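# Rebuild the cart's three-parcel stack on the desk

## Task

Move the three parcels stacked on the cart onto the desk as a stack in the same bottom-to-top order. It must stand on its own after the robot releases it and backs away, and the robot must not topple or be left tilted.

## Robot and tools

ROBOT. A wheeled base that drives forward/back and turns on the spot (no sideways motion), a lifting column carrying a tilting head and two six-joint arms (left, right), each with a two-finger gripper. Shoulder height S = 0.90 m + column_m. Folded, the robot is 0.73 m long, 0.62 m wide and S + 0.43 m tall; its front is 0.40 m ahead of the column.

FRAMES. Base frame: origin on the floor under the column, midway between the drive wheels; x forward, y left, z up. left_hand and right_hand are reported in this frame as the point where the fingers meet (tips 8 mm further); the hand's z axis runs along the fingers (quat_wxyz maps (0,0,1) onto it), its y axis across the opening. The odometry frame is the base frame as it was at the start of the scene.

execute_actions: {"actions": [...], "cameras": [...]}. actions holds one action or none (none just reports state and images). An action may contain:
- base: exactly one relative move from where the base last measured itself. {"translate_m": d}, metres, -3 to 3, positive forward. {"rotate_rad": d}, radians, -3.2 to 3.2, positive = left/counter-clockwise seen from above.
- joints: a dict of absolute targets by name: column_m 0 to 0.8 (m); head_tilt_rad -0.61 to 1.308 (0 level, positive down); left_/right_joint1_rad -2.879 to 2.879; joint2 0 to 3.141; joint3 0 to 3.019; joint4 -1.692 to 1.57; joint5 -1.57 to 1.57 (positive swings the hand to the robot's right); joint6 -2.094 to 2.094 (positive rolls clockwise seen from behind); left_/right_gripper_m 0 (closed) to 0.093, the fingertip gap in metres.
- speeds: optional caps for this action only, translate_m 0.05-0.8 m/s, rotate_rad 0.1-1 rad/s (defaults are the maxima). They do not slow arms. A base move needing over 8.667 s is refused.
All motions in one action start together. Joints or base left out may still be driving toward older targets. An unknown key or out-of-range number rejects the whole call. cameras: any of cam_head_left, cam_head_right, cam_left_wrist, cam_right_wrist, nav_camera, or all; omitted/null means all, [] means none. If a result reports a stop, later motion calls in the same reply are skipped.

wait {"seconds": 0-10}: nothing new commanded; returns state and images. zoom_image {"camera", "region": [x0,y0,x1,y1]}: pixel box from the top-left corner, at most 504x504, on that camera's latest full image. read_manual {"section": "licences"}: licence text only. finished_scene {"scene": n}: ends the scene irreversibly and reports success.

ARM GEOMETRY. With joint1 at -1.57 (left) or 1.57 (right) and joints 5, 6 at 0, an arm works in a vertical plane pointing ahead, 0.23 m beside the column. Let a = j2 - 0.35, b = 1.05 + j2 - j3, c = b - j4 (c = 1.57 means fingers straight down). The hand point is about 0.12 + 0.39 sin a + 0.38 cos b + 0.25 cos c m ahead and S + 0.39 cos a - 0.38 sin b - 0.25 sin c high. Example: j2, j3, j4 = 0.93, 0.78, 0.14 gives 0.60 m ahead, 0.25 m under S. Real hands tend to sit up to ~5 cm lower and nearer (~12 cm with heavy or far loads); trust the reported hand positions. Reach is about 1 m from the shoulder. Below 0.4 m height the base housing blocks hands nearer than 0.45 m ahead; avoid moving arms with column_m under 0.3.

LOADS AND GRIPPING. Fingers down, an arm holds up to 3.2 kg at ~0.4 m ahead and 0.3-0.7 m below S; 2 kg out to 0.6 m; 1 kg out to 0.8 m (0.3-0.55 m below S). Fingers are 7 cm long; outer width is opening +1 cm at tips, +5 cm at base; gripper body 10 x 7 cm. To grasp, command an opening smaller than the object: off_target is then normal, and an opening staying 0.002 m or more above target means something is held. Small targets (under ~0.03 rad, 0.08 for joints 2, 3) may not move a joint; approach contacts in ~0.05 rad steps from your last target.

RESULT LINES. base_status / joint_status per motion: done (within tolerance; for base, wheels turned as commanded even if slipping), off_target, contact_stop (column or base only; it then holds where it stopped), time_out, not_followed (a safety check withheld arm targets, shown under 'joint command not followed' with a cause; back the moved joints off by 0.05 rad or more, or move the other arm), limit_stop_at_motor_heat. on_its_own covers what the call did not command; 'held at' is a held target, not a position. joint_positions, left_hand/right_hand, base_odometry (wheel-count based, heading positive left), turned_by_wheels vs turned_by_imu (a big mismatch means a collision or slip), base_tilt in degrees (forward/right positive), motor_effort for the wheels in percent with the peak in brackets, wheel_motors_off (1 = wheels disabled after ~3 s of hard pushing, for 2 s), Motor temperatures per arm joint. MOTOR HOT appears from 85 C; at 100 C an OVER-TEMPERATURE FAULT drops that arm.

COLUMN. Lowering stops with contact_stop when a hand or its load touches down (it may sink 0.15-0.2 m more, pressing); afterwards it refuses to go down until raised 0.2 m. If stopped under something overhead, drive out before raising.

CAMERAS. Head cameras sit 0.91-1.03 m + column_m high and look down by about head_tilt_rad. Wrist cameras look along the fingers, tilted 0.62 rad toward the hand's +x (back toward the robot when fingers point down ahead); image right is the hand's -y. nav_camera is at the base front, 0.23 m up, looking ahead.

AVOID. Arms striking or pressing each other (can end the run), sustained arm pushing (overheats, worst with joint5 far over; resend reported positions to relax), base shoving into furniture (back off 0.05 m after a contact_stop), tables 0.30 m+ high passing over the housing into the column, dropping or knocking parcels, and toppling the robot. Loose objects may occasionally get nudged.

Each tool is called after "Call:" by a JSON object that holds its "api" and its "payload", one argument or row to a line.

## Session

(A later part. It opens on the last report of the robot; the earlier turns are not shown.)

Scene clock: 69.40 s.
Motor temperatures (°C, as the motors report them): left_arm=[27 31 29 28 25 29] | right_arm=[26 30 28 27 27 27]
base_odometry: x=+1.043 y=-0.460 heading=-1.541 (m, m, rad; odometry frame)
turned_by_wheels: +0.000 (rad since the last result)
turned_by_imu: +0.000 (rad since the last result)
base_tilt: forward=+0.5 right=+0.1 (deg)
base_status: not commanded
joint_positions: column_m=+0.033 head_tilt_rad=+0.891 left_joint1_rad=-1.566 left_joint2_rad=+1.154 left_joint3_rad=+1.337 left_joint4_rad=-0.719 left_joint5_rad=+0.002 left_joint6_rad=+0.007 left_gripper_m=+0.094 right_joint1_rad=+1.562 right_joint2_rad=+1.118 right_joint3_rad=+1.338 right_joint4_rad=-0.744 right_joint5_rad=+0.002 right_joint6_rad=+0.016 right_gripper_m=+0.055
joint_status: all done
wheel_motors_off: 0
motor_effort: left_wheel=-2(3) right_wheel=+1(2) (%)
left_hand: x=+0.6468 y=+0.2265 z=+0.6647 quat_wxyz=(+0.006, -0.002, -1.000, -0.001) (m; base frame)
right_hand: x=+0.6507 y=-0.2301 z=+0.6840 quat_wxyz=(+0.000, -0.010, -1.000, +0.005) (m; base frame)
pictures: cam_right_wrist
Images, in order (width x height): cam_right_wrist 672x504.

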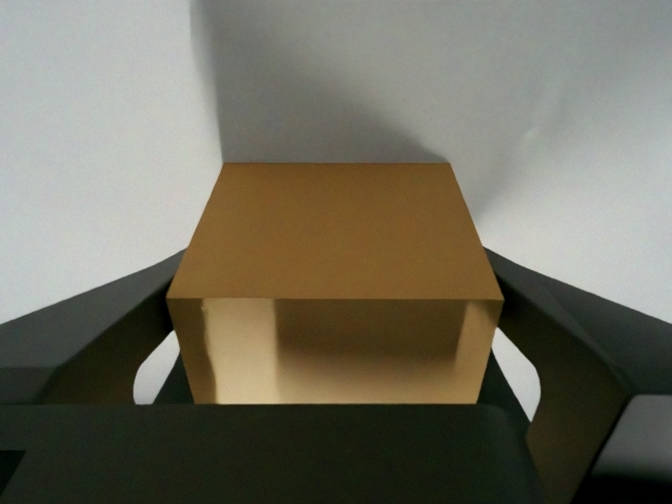

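Call:
{"api": "execute_actions", "payload": {
  "actions": [
    {"joints":{"right_gripper_m":0.093}}
  ],
  "cameras": []
}}

Call:
{"api": "execute_actions", "payload": {
  "actions": [
    {"joints":{"column_m":0.155}}
  ],
  "cameras": []
}}

Call:
{"api": "execute_actions", "payload": {
  "actions": [
    {"base":{"translate_m":0.155},"joints":{"right_joint6_rad":-1.32}}
  ],
  "cameras": ["cam_head_right","cam_right_wrist"]
}}

Scene clock: 75.63 s.
Motor temperatures (°C, as the motors report them): left_arm=[27 31 29 28 25 29] | right_arm=[26 30 28 27 27 27]
base_odometry: x=+1.043 y=-0.460 heading=-1.541 (m, m, rad; odometry frame)
turned_by_wheels: +0.000 (rad since the last result)
turned_by_imu: -0.001 (rad since the last result)
base_tilt: forward=+0.5 right=-0.1 (deg)
base_status: not commanded
joint_positions: column_m=+0.033 head_tilt_rad=+0.891 left_joint1_rad=-1.566 left_joint2_rad=+1.154 left_joint3_rad=+1.337 left_joint4_rad=-0.719 left_joint5_rad=+0.002 left_joint6_rad=+0.007 left_gripper_m=+0.094 right_joint1_rad=+1.564 right_joint2_rad=+1.125 right_joint3_rad=+1.338 right_joint4_rad=-0.731 right_joint5_rad=+0.002 right_joint6_rad=+0.016 right_gripper_m=+0.093
joint_status: all done
wheel_motors_off: 0
motor_effort: left_wheel=-2(4) right_wheel=-1(1) (%)
left_hand: x=+0.6468 y=+0.2265 z=+0.6647 quat_wxyz=(+0.006, -0.002, -1.000, -0.001) (m; base frame)
right_hand: x=+0.6523 y=-0.2292 z=+0.6802 quat_wxyz=(-0.003, -0.010, -1.000, +0.004) (m; base frame)
pictures: none
No camera images: the call's "cameras" was empty. Leave "cameras" out to get every camera's image.

Scene clock: 77.80 s.
Motor temperatures (°C, as the motors report them): left_arm=[27 31 29 28 25 29] | right_arm=[26 30 28 27 27 27]
base_odometry: x=+1.043 y=-0.460 heading=-1.541 (m, m, rad; odometry frame)
turned_by_wheels: +0.000 (rad since the last result)
turned_by_imu: -0.001 (rad since the last result)
base_tilt: forward=+0.4 right=+0.0 (deg)
base_status: not commanded
joint_positions: column_m=+0.155 head_tilt_rad=+0.891 left_joint1_rad=-1.566 left_joint2_rad=+1.154 left_joint3_rad=+1.337 left_joint4_rad=-0.719 left_joint5_rad=+0.002 left_joint6_rad=+0.007 left_gripper_m=+0.094 right_joint1_rad=+1.564 right_joint2_rad=+1.143 right_joint3_rad=+1.338 right_joint4_rad=-0.729 right_joint5_rad=+0.002 right_joint6_rad=+0.016 right_gripper_m=+0.093
joint_status: all done
wheel_motors_off: 0
motor_effort: left_wheel=-3(3) right_wheel=-1(1) (%)
left_hand: x=+0.6468 y=+0.2265 z=+0.7865 quat_wxyz=(+0.006, -0.002, -1.000, -0.001) (m; base frame)
right_hand: x=+0.6481 y=-0.2293 z=+0.7926 quat_wxyz=(+0.005, -0.010, -1.000, +0.004) (m; base frame)
pictures: none
No camera images: the call's "cameras" was empty. Leave "cameras" out to get every camera's image.

Scene clock: 79.40 s.
Motor temperatures (°C, as the motors report them): left_arm=[27 31 29 28 25 29] | right_arm=[26 30 28 27 27 27]
base_odometry: x=+1.048 y=-0.615 heading=-1.543 (m, m, rad; odometry frame)
turned_by_wheels: -0.002 (rad since the last result)
turned_by_imu: -0.002 (rad since the last result)
base_tilt: forward=+0.4 right=+0.0 (deg)
base_status: done
joint_positions: column_m=+0.155 head_tilt_rad=+0.891 left_joint1_rad=-1.566 left_joint2_rad=+1.154 left_joint3_rad=+1.337 left_joint4_rad=-0.719 left_joint5_rad=+0.002 left_joint6_rad=+0.007 left_gripper_m=+0.094 right_joint1_rad=+1.564 right_joint2_rad=+1.143 right_joint3_rad=+1.338 right_joint4_rad=-0.725 right_joint5_rad=+0.002 right_joint6_rad=-1.304 right_gripper_m=+0.093
joint_status: all done
wheel_motors_off: 0
motor_effort: left_wheel=+0(72) right_wheel=+2(37) (%)
left_hand: x=+0.6470 y=+0.2265 z=+0.7866 quat_wxyz=(+0.006, -0.002, -1.000, -0.001) (m; base frame)
right_hand: x=+0.6490 y=-0.2293 z=+0.7926 quat_wxyz=(+0.005, +0.605, -0.796, +0.001) (m; base frame)
pictures: cam_head_right, cam_right_wrist
Images, in order (width x height): cam_head_right 672x504, cam_right_wrist 672x504.

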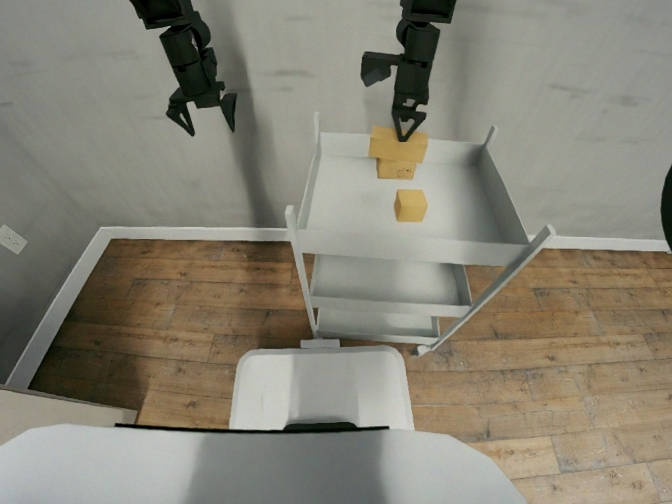

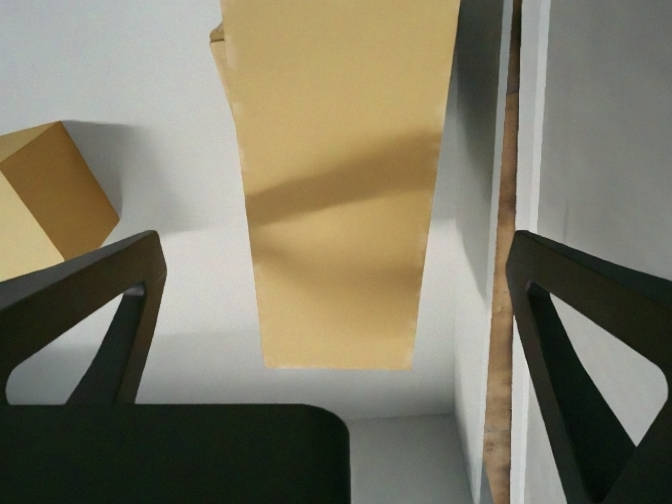

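Call:
{"api": "execute_actions", "payload": {
  "actions": [
    {"joints":{"column_m":0.097}}
  ],
  "cameras": []
}}

Call:
{"api": "execute_actions", "payload": {
  "actions": [
    {"joints":{"right_gripper_m":0.03,"left_joint6_rad":0.98}}
  ],
  "cameras": ["cam_right_wrist"]
}}

Call:
{"api": "execute_actions", "payload": {
  "actions": [
    {"joints":{"column_m":0.13}}
  ],
  "cameras": []
}}

Call:
{"api": "execute_actions", "payload": {
  "actions": [
    {"base":{"translate_m":-0.1},"joints":{"column_m":0.24}}
  ],
  "cameras": []
}}

Call:
{"api": "execute_actions", "payload": {
  "actions": [
    {"base":{"rotate_rad":-0.585}}
  ],
  "cameras": []
}}

Call:
{"api": "execute_actions", "payload": {
  "actions": [
    {"joints":{"column_m":0.17,"left_joint2_rad":1.4,"left_joint3_rad":1.755,"left_joint4_rad":-0.875}}
  ],
  "cameras": ["cam_head_left","cam_left_wrist"]
}}

Scene clock: 91.47 s.
Motor temperatures (°C, as the motors report them): left_arm=[27 31 29 28 25 29] | right_arm=[26 30 28 27 27 27]
base_odometry: x=+1.048 y=-0.615 heading=-1.543 (m, m, rad; odometry frame)
turned_by_wheels: +0.000 (rad since the last result)
turned_by_imu: -0.002 (rad since the last result)
base_tilt: forward=+0.5 right=-0.1 (deg)
base_status: not commanded
joint_positions: column_m=+0.097 head_tilt_rad=+0.891 left_joint1_rad=-1.566 left_joint2_rad=+1.154 left_joint3_rad=+1.337 left_joint4_rad=-0.719 left_joint5_rad=+0.002 left_joint6_rad=+0.007 left_gripper_m=+0.094 right_joint1_rad=+1.564 right_joint2_rad=+1.144 right_joint3_rad=+1.338 right_joint4_rad=-0.728 right_joint5_rad=+0.002 right_joint6_rad=-1.304 right_gripper_m=+0.093
joint_status: all done
wheel_motors_off: 0
motor_effort: left_wheel=-1(1) right_wheel=+3(4) (%)
left_hand: x=+0.6470 y=+0.2265 z=+0.7288 quat_wxyz=(+0.006, -0.002, -1.000, -0.001) (m; base frame)
right_hand: x=+0.6482 y=-0.2293 z=+0.7345 quat_wxyz=(+0.006, +0.606, -0.796, +0.000) (m; base frame)
pictures: none
No camera images: the call's "cameras" was empty. Leave "cameras" out to get every camera's image.

Scene clock: 92.90 s.
Motor temperatures (°C, as the motors report them): left_arm=[27 31 29 28 25 29] | right_arm=[26 30 28 27 27 27]
base_odometry: x=+1.048 y=-0.615 heading=-1.543 (m, m, rad; odometry frame)
turned_by_wheels: +0.000 (rad since the last result)
turned_by_imu: -0.001 (rad since the last result)
base_tilt: forward=+0.5 right=-0.1 (deg)
base_status: not commanded
joint_positions: column_m=+0.097 head_tilt_rad=+0.891 left_joint1_rad=-1.566 left_joint2_rad=+1.154 left_joint3_rad=+1.337 left_joint4_rad=-0.719 left_joint5_rad=+0.002 left_joint6_rad=+0.972 left_gripper_m=+0.094 right_joint1_rad=+1.564 right_joint2_rad=+1.144 right_joint3_rad=+1.338 right_joint4_rad=-0.727 right_joint5_rad=+0.002 right_joint6_rad=-1.305 right_gripper_m=+0.051
joint_status: right_gripper_m off_target (ended at +0.051, target +0.030); the others done
wheel_motors_off: 0
motor_effort: left_wheel=-1(1) right_wheel=+4(4) (%)
left_hand: x=+0.6470 y=+0.2265 z=+0.7288 quat_wxyz=(+0.006, -0.466, -0.885, +0.002) (m; base frame)
right_hand: x=+0.6483 y=-0.2293 z=+0.7345 quat_wxyz=(+0.006, +0.606, -0.796, +0.000) (m; base frame)
pictures: cam_right_wrist
Images, in order (width x height): cam_right_wrist 672x504.

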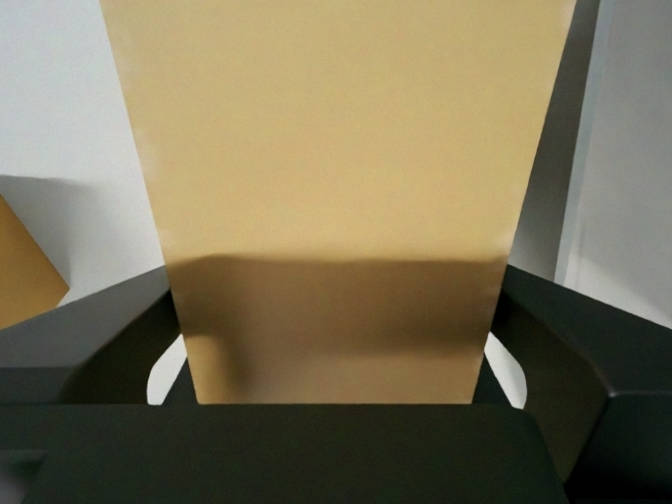

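Scene clock: 93.93 s.
Motor temperatures (°C, as the motors report them): left_arm=[27 31 29 28 25 29] | right_arm=[26 30 28 27 27 27]
base_odometry: x=+1.048 y=-0.615 heading=-1.543 (m, m, rad; odometry frame)
turned_by_wheels: +0.000 (rad since the last result)
turned_by_imu: +0.000 (rad since the last result)
base_tilt: forward=+0.5 right=-0.1 (deg)
base_status: not commanded
joint_positions: column_m=+0.130 head_tilt_rad=+0.891 left_joint1_rad=-1.566 left_joint2_rad=+1.154 left_joint3_rad=+1.337 left_joint4_rad=-0.719 left_joint5_rad=+0.002 left_joint6_rad=+0.972 left_gripper_m=+0.094 right_joint1_rad=+1.564 right_joint2_rad=+1.146 right_joint3_rad=+1.338 right_joint4_rad=-0.727 right_joint5_rad=+0.002 right_joint6_rad=-1.305 right_gripper_m=+0.051
joint_status: all done
wheel_motors_off: 0
motor_effort: left_wheel=-1(0) right_wheel=+4(4) (%)
left_hand: x=+0.6470 y=+0.2265 z=+0.7616 quat_wxyz=(+0.006, -0.466, -0.885, +0.002) (m; base frame)
right_hand: x=+0.6476 y=-0.2293 z=+0.7660 quat_wxyz=(+0.007, +0.606, -0.796, -0.001) (m; base frame)
pictures: none
No camera images: the call's "cameras" was empty. Leave "cameras" out to get every camera's image.

Scene clock: 95.97 s.
Motor temperatures (°C, as the motors report them): left_arm=[27 31 29 28 25 29] | right_arm=[26 30 28 27 27 27]
base_odometry: x=+1.045 y=-0.516 heading=-1.543 (m, m, rad; odometry frame)
turned_by_wheels: -0.001 (rad since the last result)
turned_by_imu: -0.001 (rad since the last result)
base_tilt: forward=+0.4 right=-0.1 (deg)
base_status: done
joint_positions: column_m=+0.240 head_tilt_rad=+0.891 left_joint1_rad=-1.566 left_joint2_rad=+1.154 left_joint3_rad=+1.337 left_joint4_rad=-0.719 left_joint5_rad=+0.002 left_joint6_rad=+0.972 left_gripper_m=+0.094 right_joint1_rad=+1.564 right_joint2_rad=+1.148 right_joint3_rad=+1.338 right_joint4_rad=-0.723 right_joint5_rad=+0.002 right_joint6_rad=-1.305 right_gripper_m=+0.051
joint_status: all done
wheel_motors_off: 0
motor_effort: left_wheel=-1(26) right_wheel=-5(76) (%)
left_hand: x=+0.6468 y=+0.2265 z=+0.8715 quat_wxyz=(+0.006, -0.466, -0.885, +0.002) (m; base frame)
right_hand: x=+0.6479 y=-0.2293 z=+0.8749 quat_wxyz=(+0.006, +0.606, -0.796, +0.000) (m; base frame)
pictures: none
No camera images: the call's "cameras" was empty. Leave "cameras" out to get every camera's image.

Scene clock: 98.20 s.
Motor temperatures (°C, as the motors report them): left_arm=[27 31 29 28 25 29] | right_arm=[26 30 28 27 27 27]
base_odometry: x=+1.045 y=-0.516 heading=-2.127 (m, m, rad; odometry frame)
turned_by_wheels: -0.583 (rad since the last result)
turned_by_imu: -0.582 (rad since the last result)
base_tilt: forward=+0.6 right=-0.1 (deg)
base_status: done
joint_positions: column_m=+0.240 head_tilt_rad=+0.891 left_joint1_rad=-1.567 left_joint2_rad=+1.154 left_joint3_rad=+1.337 left_joint4_rad=-0.719 left_joint5_rad=+0.002 left_joint6_rad=+0.972 left_gripper_m=+0.094 right_joint1_rad=+1.564 right_joint2_rad=+1.148 right_joint3_rad=+1.338 right_joint4_rad=-0.723 right_joint5_rad=+0.002 right_joint6_rad=-1.305 right_gripper_m=+0.051
joint_status: not commanded
wheel_motors_off: 0
motor_effort: left_wheel=+6(53) right_wheel=-6(35) (%)
left_hand: x=+0.6468 y=+0.2261 z=+0.8715 quat_wxyz=(+0.006, -0.466, -0.885, +0.002) (m; base frame)
right_hand: x=+0.6479 y=-0.2293 z=+0.8749 quat_wxyz=(+0.006, +0.606, -0.796, +0.000) (m; base frame)
pictures: none
No camera images: the call's "cameras" was empty. Leave "cameras" out to get every camera's image.

Scene clock: 99.70 s.
Motor temperatures (°C, as the motors report them): left_arm=[27 32 30 28 25 29] | right_arm=[26 30 28 27 27 27]
base_odometry: x=+1.045 y=-0.516 heading=-2.127 (m, m, rad; odometry frame)
turned_by_wheels: +0.000 (rad since the last result)
turned_by_imu: +0.000 (rad since the last result)
base_tilt: forward=+0.5 right=+0.1 (deg)
base_status: not commanded
joint_positions: column_m=+0.170 head_tilt_rad=+0.891 left_joint1_rad=-1.567 left_joint2_rad=+1.413 left_joint3_rad=+1.731 left_joint4_rad=-0.868 left_joint5_rad=+0.002 left_joint6_rad=+0.972 left_gripper_m=+0.094 right_joint1_rad=+1.564 right_joint2_rad=+1.149 right_joint3_rad=+1.338 right_joint4_rad=-0.723 right_joint5_rad=+0.002 right_joint6_rad=-1.305 right_gripper_m=+0.051
joint_status: all done
wheel_motors_off: 0
motor_effort: left_wheel=+8(10) right_wheel=-11(11) (%)
left_hand: x=+0.7395 y=+0.2264 z=+0.7581 quat_wxyz=(+0.012, -0.466, -0.884, +0.005) (m; base frame)
right_hand: x=+0.6478 y=-0.2293 z=+0.8048 quat_wxyz=(+0.007, +0.606, -0.796, +0.000) (m; base frame)
pictures: cam_head_left, cam_left_wrist
Images, in order (width x height): cam_head_left 672x504, cam_left_wrist 672x504.

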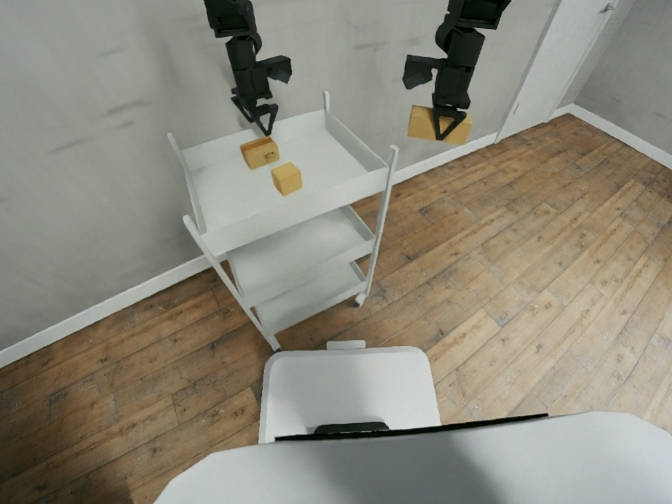

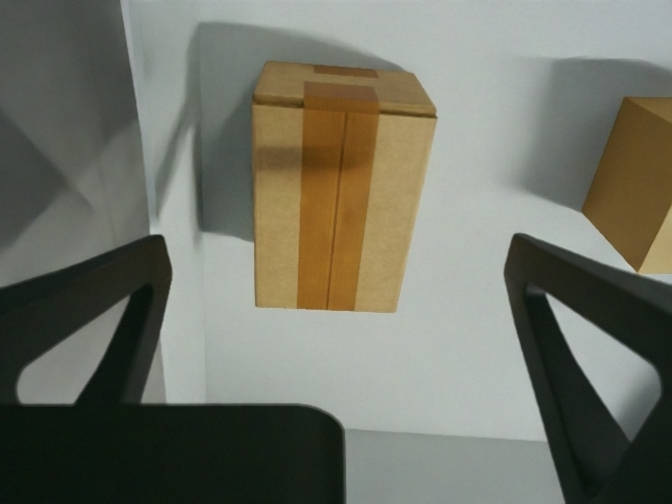

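Call:
{"api": "execute_actions", "payload": {
  "actions": [
    {"joints":{"column_m":0.135,"left_gripper_m":0.072,"left_joint6_rad":1.06,"right_joint6_rad":0}}
  ],
  "cameras": ["cam_head_left","cam_left_wrist"]
}}

Scene clock: 105.73 s.
Motor temperatures (°C, as the motors report them): left_arm=[27 32 30 28 25 29] | right_arm=[26 30 28 27 27 27]
base_odometry: x=+1.045 y=-0.516 heading=-2.127 (m, m, rad; odometry frame)
turned_by_wheels: +0.000 (rad since the last result)
turned_by_imu: -0.002 (rad since the last result)
base_tilt: forward=+0.5 right=+0.0 (deg)
base_status: not commanded
joint_positions: column_m=+0.135 head_tilt_rad=+0.891 left_joint1_rad=-1.567 left_joint2_rad=+1.413 left_joint3_rad=+1.731 left_joint4_rad=-0.868 left_joint5_rad=+0.002 left_joint6_rad=+1.052 left_gripper_m=+0.072 right_joint1_rad=+1.564 right_joint2_rad=+1.149 right_joint3_rad=+1.338 right_joint4_rad=-0.723 right_joint5_rad=+0.002 right_joint6_rad=-0.016 right_gripper_m=+0.051
joint_status: all done
wheel_motors_off: 0
motor_effort: left_wheel=+9(9) right_wheel=-10(11) (%)
left_hand: x=+0.7395 y=+0.2264 z=+0.7231 quat_wxyz=(+0.011, -0.501, -0.865, +0.006) (m; base frame)
right_hand: x=+0.6478 y=-0.2293 z=+0.7698 quat_wxyz=(+0.005, +0.006, -1.000, +0.004) (m; base frame)
pictures: cam_head_left, cam_left_wrist
Images, in order (width x height): cam_head_left 672x504, cam_left_wrist 672x504.

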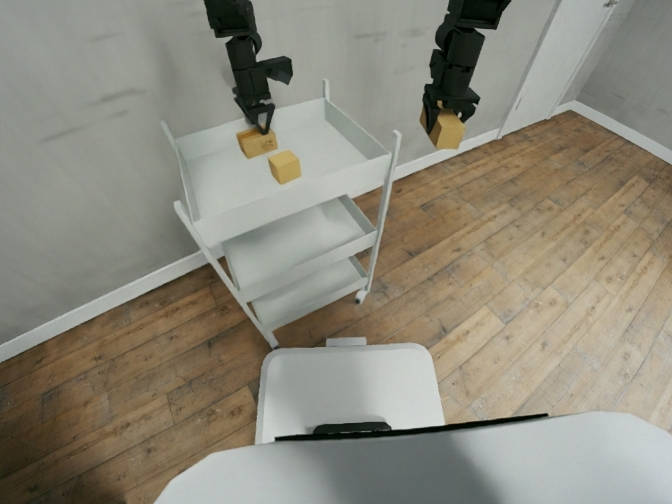

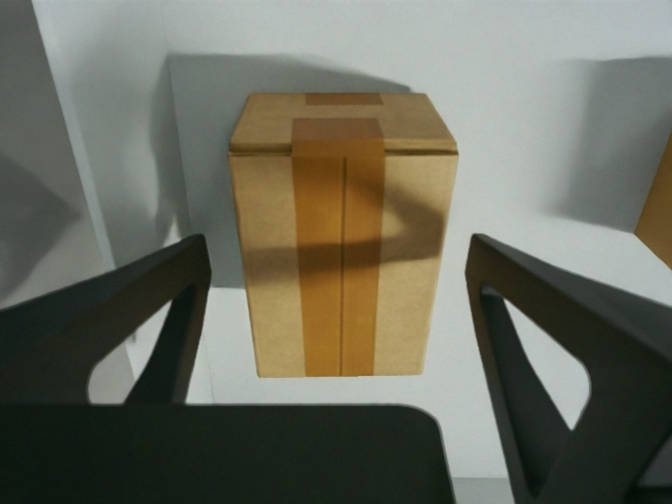

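Call:
{"api": "execute_actions", "payload": {
  "actions": [
    {"joints":{"column_m":0.095}}
  ],
  "cameras": []
}}

Call:
{"api": "execute_actions", "payload": {
  "actions": [
    {"joints":{"left_gripper_m":0.03}}
  ],
  "cameras": ["cam_left_wrist"]
}}

Call:
{"api": "execute_actions", "payload": {
  "actions": [
    {"joints":{"column_m":0.25}}
  ],
  "cameras": []
}}

Call:
{"api": "execute_actions", "payload": {
  "actions": [
    {"base":{"rotate_rad":-1.15},"joints":{"column_m":0.3,"head_tilt_rad":0.6,"left_joint2_rad":1.15,"left_joint3_rad":1.35,"left_joint4_rad":-0.72,"left_joint6_rad":0}}
  ],
  "cameras": ["cam_head_left","nav_camera"]
}}

Scene clock: 111.63 s.
Motor temperatures (°C, as the motors report them): left_arm=[27 33 30 28 25 29] | right_arm=[26 30 29 27 27 27]
base_odometry: x=+1.045 y=-0.516 heading=-2.127 (m, m, rad; odometry frame)
turned_by_wheels: +0.000 (rad since the last result)
turned_by_imu: -0.002 (rad since the last result)
base_tilt: forward=+0.4 right=+0.0 (deg)
base_status: not commanded
joint_positions: column_m=+0.095 head_tilt_rad=+0.891 left_joint1_rad=-1.568 left_joint2_rad=+1.413 left_joint3_rad=+1.731 left_joint4_rad=-0.874 left_joint5_rad=+0.002 left_joint6_rad=+1.056 left_gripper_m=+0.072 right_joint1_rad=+1.564 right_joint2_rad=+1.149 right_joint3_rad=+1.338 right_joint4_rad=-0.723 right_joint5_rad=+0.002 right_joint6_rad=-0.016 right_gripper_m=+0.051
joint_status: all done
wheel_motors_off: 0
motor_effort: left_wheel=+9(9) right_wheel=-10(10) (%)
left_hand: x=+0.7379 y=+0.2261 z=+0.6831 quat_wxyz=(+0.014, -0.503, -0.864, +0.008) (m; base frame)
right_hand: x=+0.6478 y=-0.2293 z=+0.7298 quat_wxyz=(+0.005, +0.006, -1.000, +0.004) (m; base frame)
pictures: none
No camera images: the call's "cameras" was empty. Leave "cameras" out to get every camera's image.

Scene clock: 112.20 s.
Motor temperatures (°C, as the motors report them): left_arm=[27 33 30 28 25 29] | right_arm=[26 30 29 27 27 27]
base_odometry: x=+1.045 y=-0.516 heading=-2.127 (m, m, rad; odometry frame)
turned_by_wheels: +0.000 (rad since the last result)
turned_by_imu: +0.000 (rad since the last result)
base_tilt: forward=+0.5 right=+0.1 (deg)
base_status: not commanded
joint_positions: column_m=+0.095 head_tilt_rad=+0.891 left_joint1_rad=-1.568 left_joint2_rad=+1.413 left_joint3_rad=+1.731 left_joint4_rad=-0.874 left_joint5_rad=+0.002 left_joint6_rad=+1.056 left_gripper_m=+0.059 right_joint1_rad=+1.564 right_joint2_rad=+1.149 right_joint3_rad=+1.338 right_joint4_rad=-0.723 right_joint5_rad=+0.002 right_joint6_rad=-0.016 right_gripper_m=+0.051
joint_status: left_gripper_m off_target (ended at +0.059, target +0.030)
wheel_motors_off: 0
motor_effort: left_wheel=+10(10) right_wheel=-11(11) (%)
left_hand: x=+0.7379 y=+0.2261 z=+0.6831 quat_wxyz=(+0.014, -0.503, -0.864, +0.008) (m; base frame)
right_hand: x=+0.6478 y=-0.2293 z=+0.7298 quat_wxyz=(+0.005, +0.006, -1.000, +0.004) (m; base frame)
pictures: cam_left_wrist
Images, in order (width x height): cam_left_wrist 672x504.

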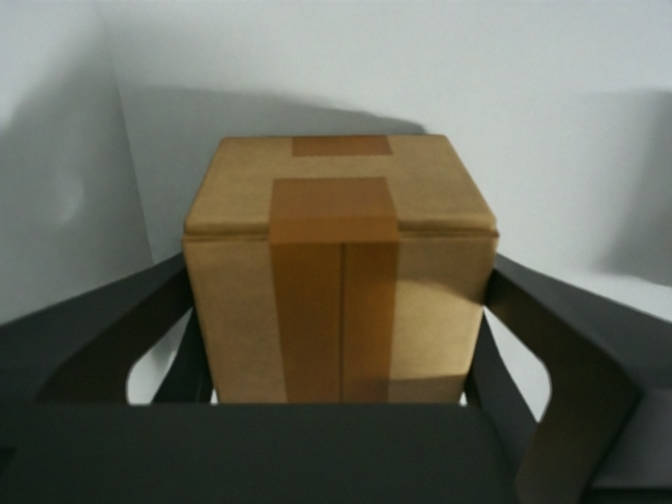

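Scene clock: 114.80 s.
Motor temperatures (°C, as the motors report them): left_arm=[27 33 31 28 25 29] | right_arm=[26 31 29 27 27 27]
base_odometry: x=+1.045 y=-0.516 heading=-2.127 (m, m, rad; odometry frame)
turned_by_wheels: +0.000 (rad since the last result)
turned_by_imu: -0.001 (rad since the last result)
base_tilt: forward=+0.4 right=-0.1 (deg)
base_status: not commanded
joint_positions: column_m=+0.250 head_tilt_rad=+0.891 left_joint1_rad=-1.568 left_joint2_rad=+1.413 left_joint3_rad=+1.731 left_joint4_rad=-0.874 left_joint5_rad=+0.002 left_joint6_rad=+1.056 left_gripper_m=+0.059 right_joint1_rad=+1.564 right_joint2_rad=+1.149 right_joint3_rad=+1.338 right_joint4_rad=-0.723 right_joint5_rad=+0.002 right_joint6_rad=-0.016 right_gripper_m=+0.051
joint_status: all done
wheel_motors_off: 0
motor_effort: left_wheel=+9(9) right_wheel=-11(11) (%)
left_hand: x=+0.7379 y=+0.2261 z=+0.8380 quat_wxyz=(+0.014, -0.503, -0.864, +0.008) (m; base frame)
right_hand: x=+0.6476 y=-0.2293 z=+0.8843 quat_wxyz=(+0.006, +0.006, -1.000, +0.004) (m; base frame)
pictures: none
No camera images: the call's "cameras" was empty. Leave "cameras" out to get every camera's image.

Scene clock: 117.53 s.
Motor temperatures (°C, as the motors report them): left_arm=[27 33 30 28 25 29] | right_arm=[26 31 29 27 27 27]
base_odometry: x=+1.045 y=-0.516 heading=+3.008 (m, m, rad; odometry frame)
turned_by_wheels: -1.149 (rad since the last result)
turned_by_imu: -1.150 (rad since the last result)
base_tilt: forward=+0.5 right=-0.1 (deg)
base_status: done
joint_positions: column_m=+0.300 head_tilt_rad=+0.617 left_joint1_rad=-1.566 left_joint2_rad=+1.136 left_joint3_rad=+1.340 left_joint4_rad=-0.726 left_joint5_rad=+0.001 left_joint6_rad=+0.007 left_gripper_m=+0.059 right_joint1_rad=+1.564 right_joint2_rad=+1.149 right_joint3_rad=+1.338 right_joint4_rad=-0.723 right_joint5_rad=+0.002 right_joint6_rad=-0.016 right_gripper_m=+0.051
joint_status: all done
wheel_motors_off: 0
motor_effort: left_wheel=+6(30) right_wheel=-7(33) (%)
left_hand: x=+0.6514 y=+0.2266 z=+0.9417 quat_wxyz=(-0.001, -0.003, -1.000, -0.001) (m; base frame)
right_hand: x=+0.6476 y=-0.2291 z=+0.9343 quat_wxyz=(+0.006, +0.006, -1.000, +0.004) (m; base frame)
pictures: cam_head_left, nav_camera
Images, in order (width x height): cam_head_left 672x504, nav_camera 672x504.

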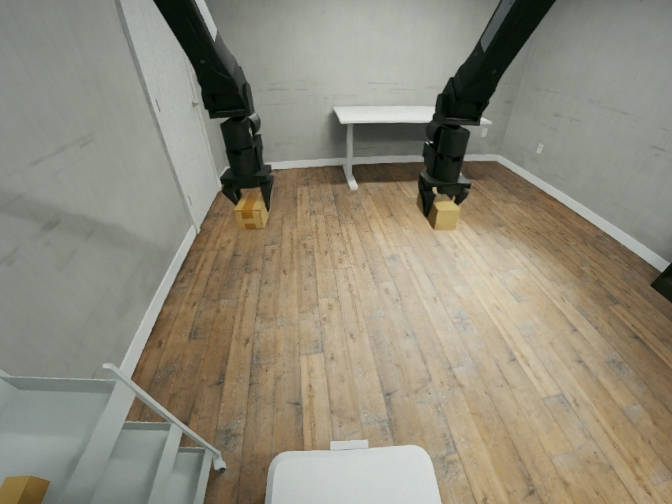

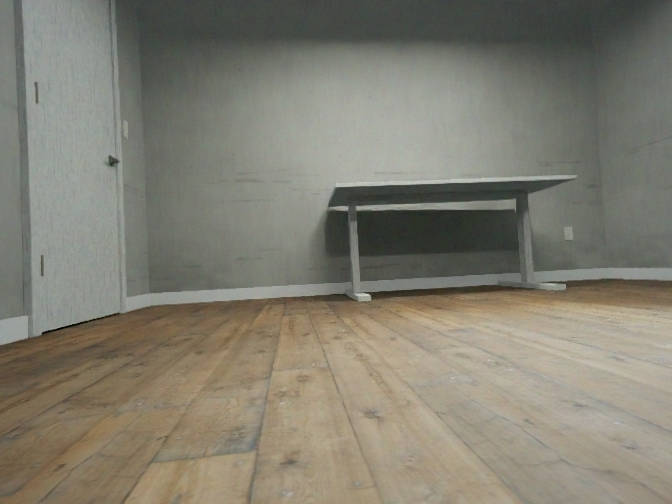

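Call:
{"api": "execute_actions", "payload": {
  "actions": [
    {"base":{"rotate_rad":-0.22}}
  ],
  "cameras": []
}}

Call:
{"api": "execute_actions", "payload": {
  "actions": [
    {"base":{"translate_m":2.1},"joints":{"column_m":0.2,"head_tilt_rad":0.8}}
  ],
  "cameras": ["cam_head_left","nav_camera","cam_left_wrist"]
}}

Scene clock: 124.47 s.
Motor temperatures (°C, as the motors report them): left_arm=[27 32 30 28 25 29] | right_arm=[26 31 29 27 27 27]
base_odometry: x=+1.045 y=-0.516 heading=+2.789 (m, m, rad; odometry frame)
turned_by_wheels: -0.219 (rad since the last result)
turned_by_imu: -0.220 (rad since the last result)
base_tilt: forward=+0.4 right=+0.0 (deg)
base_status: done
joint_positions: column_m=+0.300 head_tilt_rad=+0.617 left_joint1_rad=-1.568 left_joint2_rad=+1.136 left_joint3_rad=+1.340 left_joint4_rad=-0.726 left_joint5_rad=+0.001 left_joint6_rad=+0.007 left_gripper_m=+0.059 right_joint1_rad=+1.565 right_joint2_rad=+1.149 right_joint3_rad=+1.338 right_joint4_rad=-0.723 right_joint5_rad=+0.002 right_joint6_rad=-0.016 right_gripper_m=+0.051
joint_status: not commanded
wheel_motors_off: 0
motor_effort: left_wheel=+5(29) right_wheel=-7(34) (%)
left_hand: x=+0.6514 y=+0.2258 z=+0.9417 quat_wxyz=(-0.001, -0.003, -1.000, -0.001) (m; base frame)
right_hand: x=+0.6476 y=-0.2289 z=+0.9343 quat_wxyz=(+0.006, +0.006, -1.000, +0.003) (m; base frame)
pictures: none
No camera images: the call's "cameras" was empty. Leave "cameras" out to get every camera's image.

Scene clock: 129.13 s.
Motor temperatures (°C, as the motors report them): left_arm=[27 32 30 28 25 29] | right_arm=[26 31 29 27 27 27]
base_odometry: x=-0.925 y=+0.210 heading=+2.787 (m, m, rad; odometry frame)
turned_by_wheels: -0.002 (rad since the last result)
turned_by_imu: +0.000 (rad since the last result)
base_tilt: forward=+0.4 right=+0.0 (deg)
base_status: done
joint_positions: column_m=+0.200 head_tilt_rad=+0.803 left_joint1_rad=-1.568 left_joint2_rad=+1.136 left_joint3_rad=+1.339 left_joint4_rad=-0.724 left_joint5_rad=+0.001 left_joint6_rad=+0.007 left_gripper_m=+0.059 right_joint1_rad=+1.565 right_joint2_rad=+1.149 right_joint3_rad=+1.338 right_joint4_rad=-0.723 right_joint5_rad=+0.002 right_joint6_rad=-0.016 right_gripper_m=+0.051
joint_status: all done
wheel_motors_off: 0
motor_effort: left_wheel=-1(58) right_wheel=+2(65) (%)
left_hand: x=+0.6512 y=+0.2258 z=+0.8414 quat_wxyz=(-0.001, -0.003, -1.000, -0.001) (m; base frame)
right_hand: x=+0.6476 y=-0.2289 z=+0.8344 quat_wxyz=(+0.006, +0.006, -1.000, +0.003) (m; base frame)
pictures: cam_head_left, cam_left_wrist, nav_camera
Images, in order (width x height): cam_head_left 672x504, cam_left_wrist 672x504, nav_camera 672x504.

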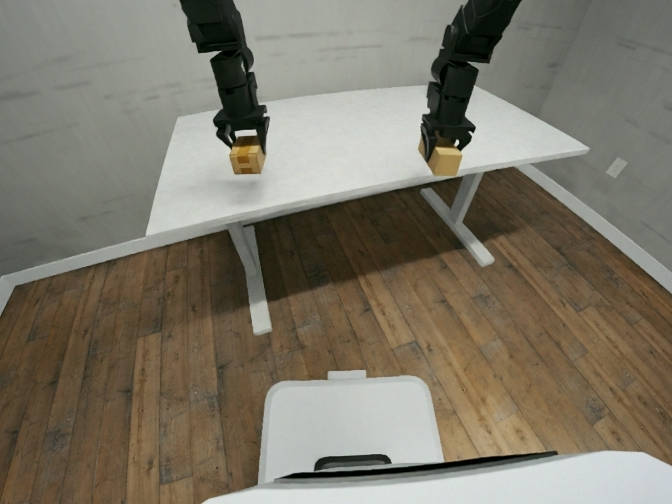

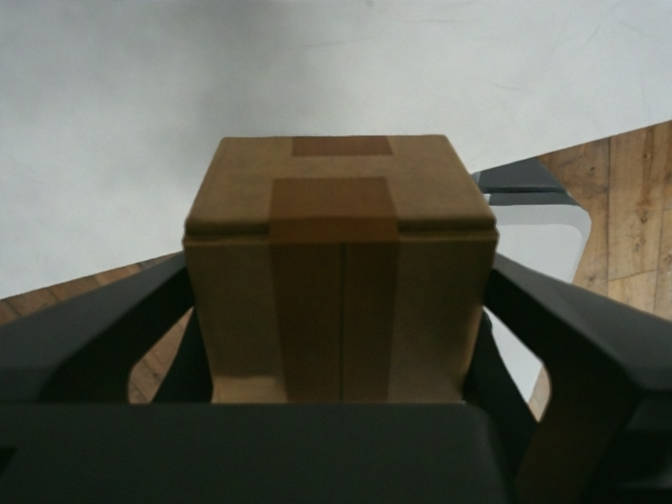

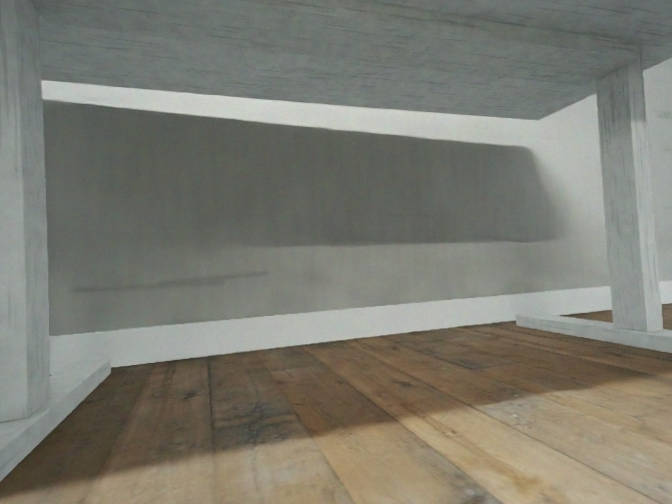

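Call:
{"api": "execute_actions", "payload": {
  "actions": [
    {"base":{"translate_m":0.06},"joints":{"column_m":0.15,"left_joint2_rad":1.4,"left_joint3_rad":1.755,"left_joint4_rad":-0.875,"left_joint6_rad":-0.3}}
  ],
  "cameras": ["cam_head_left","cam_left_wrist"]
}}

Call:
{"api": "execute_actions", "payload": {
  "actions": [
    {"joints":{"column_m":0.12}}
  ],
  "cameras": ["cam_head_left","cam_left_wrist"]
}}

Scene clock: 134.33 s.
Motor temperatures (°C, as the motors report them): left_arm=[27 32 30 28 25 29] | right_arm=[26 31 29 27 27 27]
base_odometry: x=-0.982 y=+0.231 heading=+2.787 (m, m, rad; odometry frame)
turned_by_wheels: -0.001 (rad since the last result)
turned_by_imu: -0.002 (rad since the last result)
base_tilt: forward=+0.4 right=+0.0 (deg)
base_status: done
joint_positions: column_m=+0.150 head_tilt_rad=+0.803 left_joint1_rad=-1.568 left_joint2_rad=+1.408 left_joint3_rad=+1.737 left_joint4_rad=-0.878 left_joint5_rad=+0.003 left_joint6_rad=-0.292 left_gripper_m=+0.059 right_joint1_rad=+1.565 right_joint2_rad=+1.149 right_joint3_rad=+1.338 right_joint4_rad=-0.722 right_joint5_rad=+0.002 right_joint6_rad=-0.016 right_gripper_m=+0.051
joint_status: all done
wheel_motors_off: 0
motor_effort: left_wheel=-1(34) right_wheel=+1(35) (%)
left_hand: x=+0.7415 y=+0.2258 z=+0.7429 quat_wxyz=(+0.012, +0.146, -0.989, -0.002) (m; base frame)
right_hand: x=+0.6476 y=-0.2289 z=+0.7843 quat_wxyz=(+0.005, +0.006, -1.000, +0.003) (m; base frame)
pictures: cam_head_left, cam_left_wrist
Images, in order (width x height): cam_head_left 672x504, cam_left_wrist 672x504.

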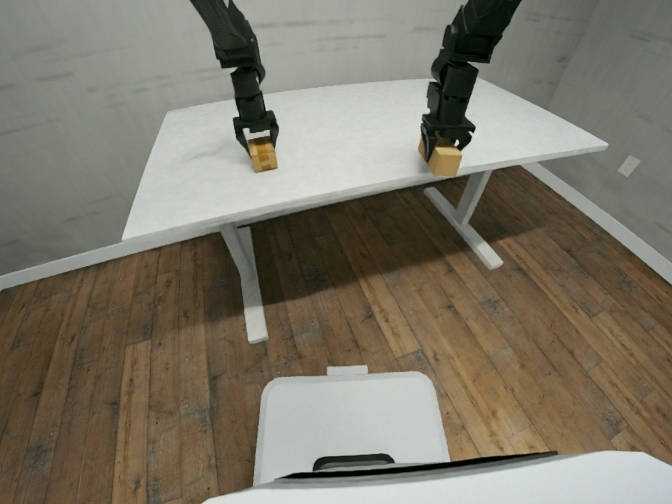

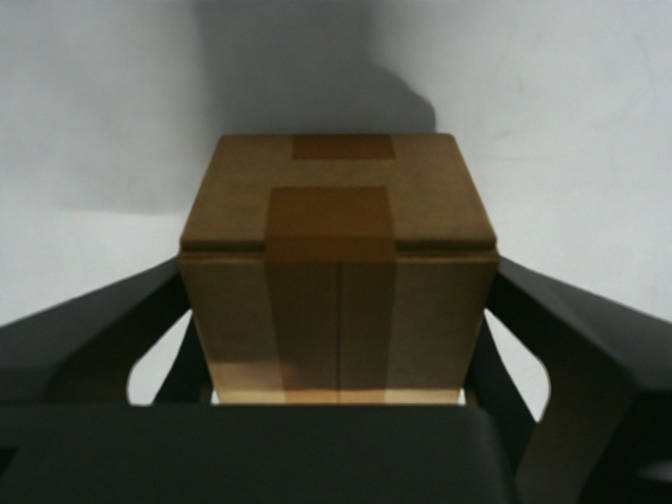

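Scene clock: 135.30 s.
Motor temperatures (°C, as the motors report them): left_arm=[27 32 30 28 25 29] | right_arm=[26 31 29 27 27 27]
base_odometry: x=-0.982 y=+0.231 heading=+2.787 (m, m, rad; odometry frame)
turned_by_wheels: +0.000 (rad since the last result)
turned_by_imu: +0.000 (rad since the last result)
base_tilt: forward=+0.4 right=+0.1 (deg)
base_status: not commanded
joint_positions: column_m=+0.120 head_tilt_rad=+0.803 left_joint1_rad=-1.568 left_joint2_rad=+1.366 left_joint3_rad=+1.738 left_joint4_rad=-0.890 left_joint5_rad=+0.001 left_joint6_rad=-0.295 left_gripper_m=+0.059 right_joint1_rad=+1.565 right_joint2_rad=+1.149 right_joint3_rad=+1.338 right_joint4_rad=-0.722 right_joint5_rad=+0.002 right_joint6_rad=-0.016 right_gripper_m=+0.051
joint_status: all done
wheel_motors_off: 0
motor_effort: left_wheel=-1(1) right_wheel=+2(2) (%)
left_hand: x=+0.7511 y=+0.2260 z=+0.7392 quat_wxyz=(-0.003, +0.148, -0.989, +0.000) (m; base frame)
right_hand: x=+0.6476 y=-0.2289 z=+0.7543 quat_wxyz=(+0.005, +0.006, -1.000, +0.003) (m; base frame)
pictures: cam_head_left, cam_left_wrist
Images, in order (width x height): cam_head_left 672x504, cam_left_wrist 672x504.

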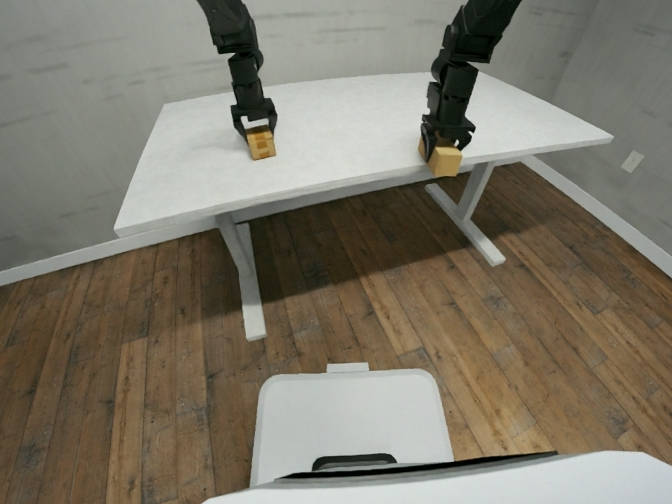

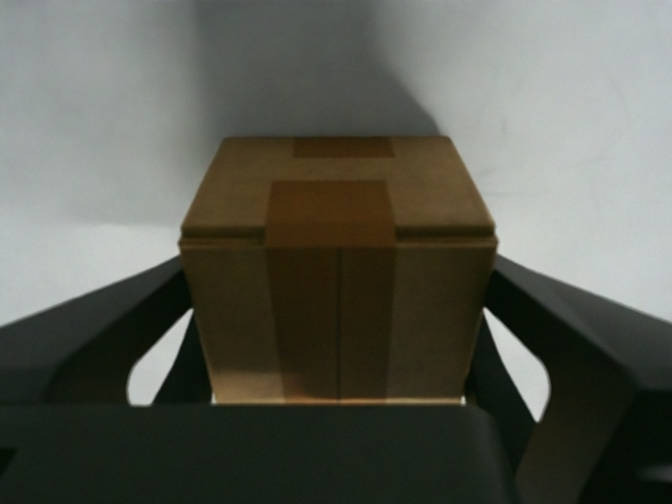

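Call:
{"api": "execute_actions", "payload": {
  "actions": [
    {"joints":{"column_m":0.15,"left_gripper_m":0.093}}
  ],
  "cameras": []
}}

Call:
{"api": "execute_actions", "payload": {
  "actions": [
    {"joints":{"column_m":0.27}}
  ],
  "cameras": []
}}

Call:
{"api": "execute_actions", "payload": {
  "actions": [
    {"base":{"rotate_rad":0.59},"joints":{"right_joint2_rad":1.4,"right_joint3_rad":1.755,"right_joint4_rad":-0.875,"right_joint6_rad":0.2,"left_joint2_rad":1.15,"left_joint3_rad":1.35,"left_joint4_rad":-0.72,"left_joint6_rad":0}}
  ],
  "cameras": ["cam_head_left","cam_head_right","cam_right_wrist"]
}}

Call:
{"api": "zoom_image", "payload": {
  "camera": "cam_head_right",
  "region": [320,80,480,220]
}}

Scene clock: 142.60 s.
Motor temperatures (°C, as the motors report them): left_arm=[27 33 31 28 25 29] | right_arm=[26 31 29 27 27 27]
base_odometry: x=-0.982 y=+0.231 heading=+2.787 (m, m, rad; odometry frame)
turned_by_wheels: +0.000 (rad since the last result)
turned_by_imu: -0.002 (rad since the last result)
base_tilt: forward=+0.4 right=+0.0 (deg)
base_status: not commanded
joint_positions: column_m=+0.150 head_tilt_rad=+0.803 left_joint1_rad=-1.568 left_joint2_rad=+1.380 left_joint3_rad=+1.738 left_joint4_rad=-0.885 left_joint5_rad=+0.001 left_joint6_rad=-0.295 left_gripper_m=+0.093 right_joint1_rad=+1.565 right_joint2_rad=+1.150 right_joint3_rad=+1.338 right_joint4_rad=-0.722 right_joint5_rad=+0.002 right_joint6_rad=-0.016 right_gripper_m=+0.051
joint_status: all done
wheel_motors_off: 0
motor_effort: left_wheel=-1(1) right_wheel=+3(3) (%)
left_hand: x=+0.7483 y=+0.2261 z=+0.7602 quat_wxyz=(+0.002, +0.148, -0.989, -0.001) (m; base frame)
right_hand: x=+0.6475 y=-0.2289 z=+0.7840 quat_wxyz=(+0.006, +0.006, -1.000, +0.003) (m; base frame)
pictures: none
No camera images: the call's "cameras" was empty. Leave "cameras" out to get every camera's image.

Scene clock: 144.77 s.
Motor temperatures (°C, as the motors report them): left_arm=[27 33 31 28 25 29] | right_arm=[26 31 29 27 27 27]
base_odometry: x=-0.982 y=+0.231 heading=+2.787 (m, m, rad; odometry frame)
turned_by_wheels: +0.000 (rad since the last result)
turned_by_imu: -0.001 (rad since the last result)
base_tilt: forward=+0.5 right=+0.0 (deg)
base_status: not commanded
joint_positions: column_m=+0.270 head_tilt_rad=+0.803 left_joint1_rad=-1.568 left_joint2_rad=+1.380 left_joint3_rad=+1.738 left_joint4_rad=-0.885 left_joint5_rad=+0.001 left_joint6_rad=-0.295 left_gripper_m=+0.093 right_joint1_rad=+1.565 right_joint2_rad=+1.150 right_joint3_rad=+1.338 right_joint4_rad=-0.722 right_joint5_rad=+0.002 right_joint6_rad=-0.016 right_gripper_m=+0.051
joint_status: all done
wheel_motors_off: 0
motor_effort: left_wheel=-2(2) right_wheel=+3(3) (%)
left_hand: x=+0.7483 y=+0.2261 z=+0.8802 quat_wxyz=(+0.002, +0.148, -0.989, -0.001) (m; base frame)
right_hand: x=+0.6474 y=-0.2289 z=+0.9038 quat_wxyz=(+0.006, +0.006, -1.000, +0.003) (m; base frame)
pictures: none
No camera images: the call's "cameras" was empty. Leave "cameras" out to get every camera's image.

Scene clock: 147.00 s.
Motor temperatures (°C, as the motors report them): left_arm=[27 33 31 28 25 29] | right_arm=[26 31 29 27 27 27]
base_odometry: x=-0.982 y=+0.231 heading=-2.908 (m, m, rad; odometry frame)
turned_by_wheels: +0.589 (rad since the last result)
turned_by_imu: +0.584 (rad since the last result)
base_tilt: forward=+0.4 right=+0.0 (deg)
base_status: done
joint_positions: column_m=+0.270 head_tilt_rad=+0.803 left_joint1_rad=-1.570 left_joint2_rad=+1.136 left_joint3_rad=+1.343 left_joint4_rad=-0.728 left_joint5_rad=+0.001 left_joint6_rad=-0.007 left_gripper_m=+0.093 right_joint1_rad=+1.567 right_joint2_rad=+1.404 right_joint3_rad=+1.731 right_joint4_rad=-0.869 right_joint5_rad=+0.002 right_joint6_rad=+0.184 right_gripper_m=+0.051
joint_status: all done
wheel_motors_off: 0
motor_effort: left_wheel=-6(64) right_wheel=+7(51) (%)
left_hand: x=+0.6527 y=+0.2249 z=+0.9126 quat_wxyz=(-0.001, +0.004, -1.000, +0.000) (m; base frame)
right_hand: x=+0.7414 y=-0.2283 z=+0.8630 quat_wxyz=(+0.009, -0.093, -0.996, +0.004) (m; base frame)
pictures: cam_head_left, cam_head_right, cam_right_wrist
Images, in order (width x height): cam_head_left 672x504, cam_head_right 672x504, cam_right_wrist 672x504.

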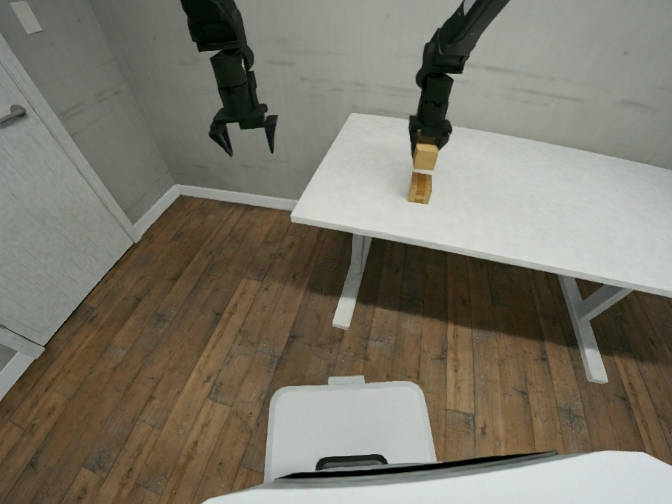

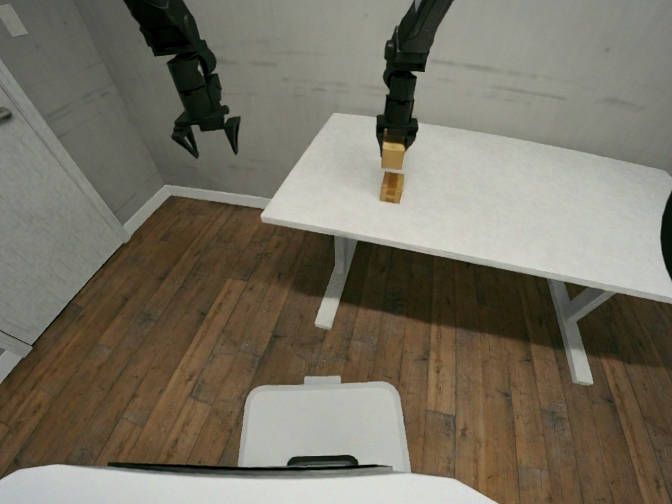

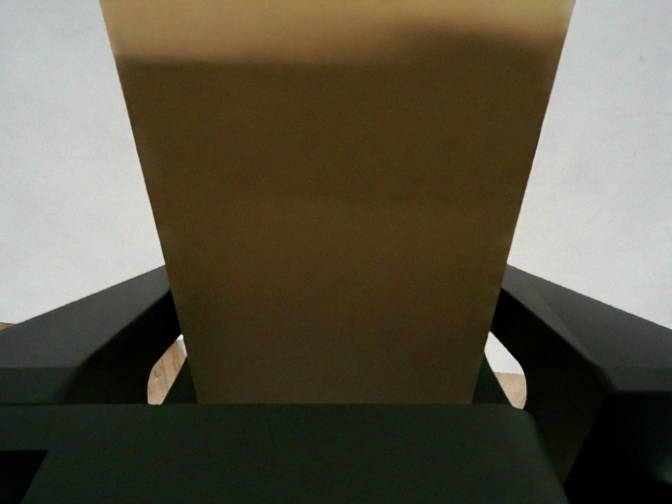

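Region (320, 80, 480, 220) of cam_head_right's 672x504 image, scaled by 3.150, with more detail than that image has; it fills the top 441 rows of this view, and the rest is white.

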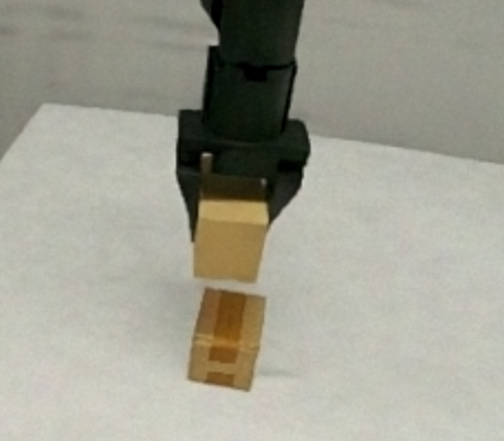

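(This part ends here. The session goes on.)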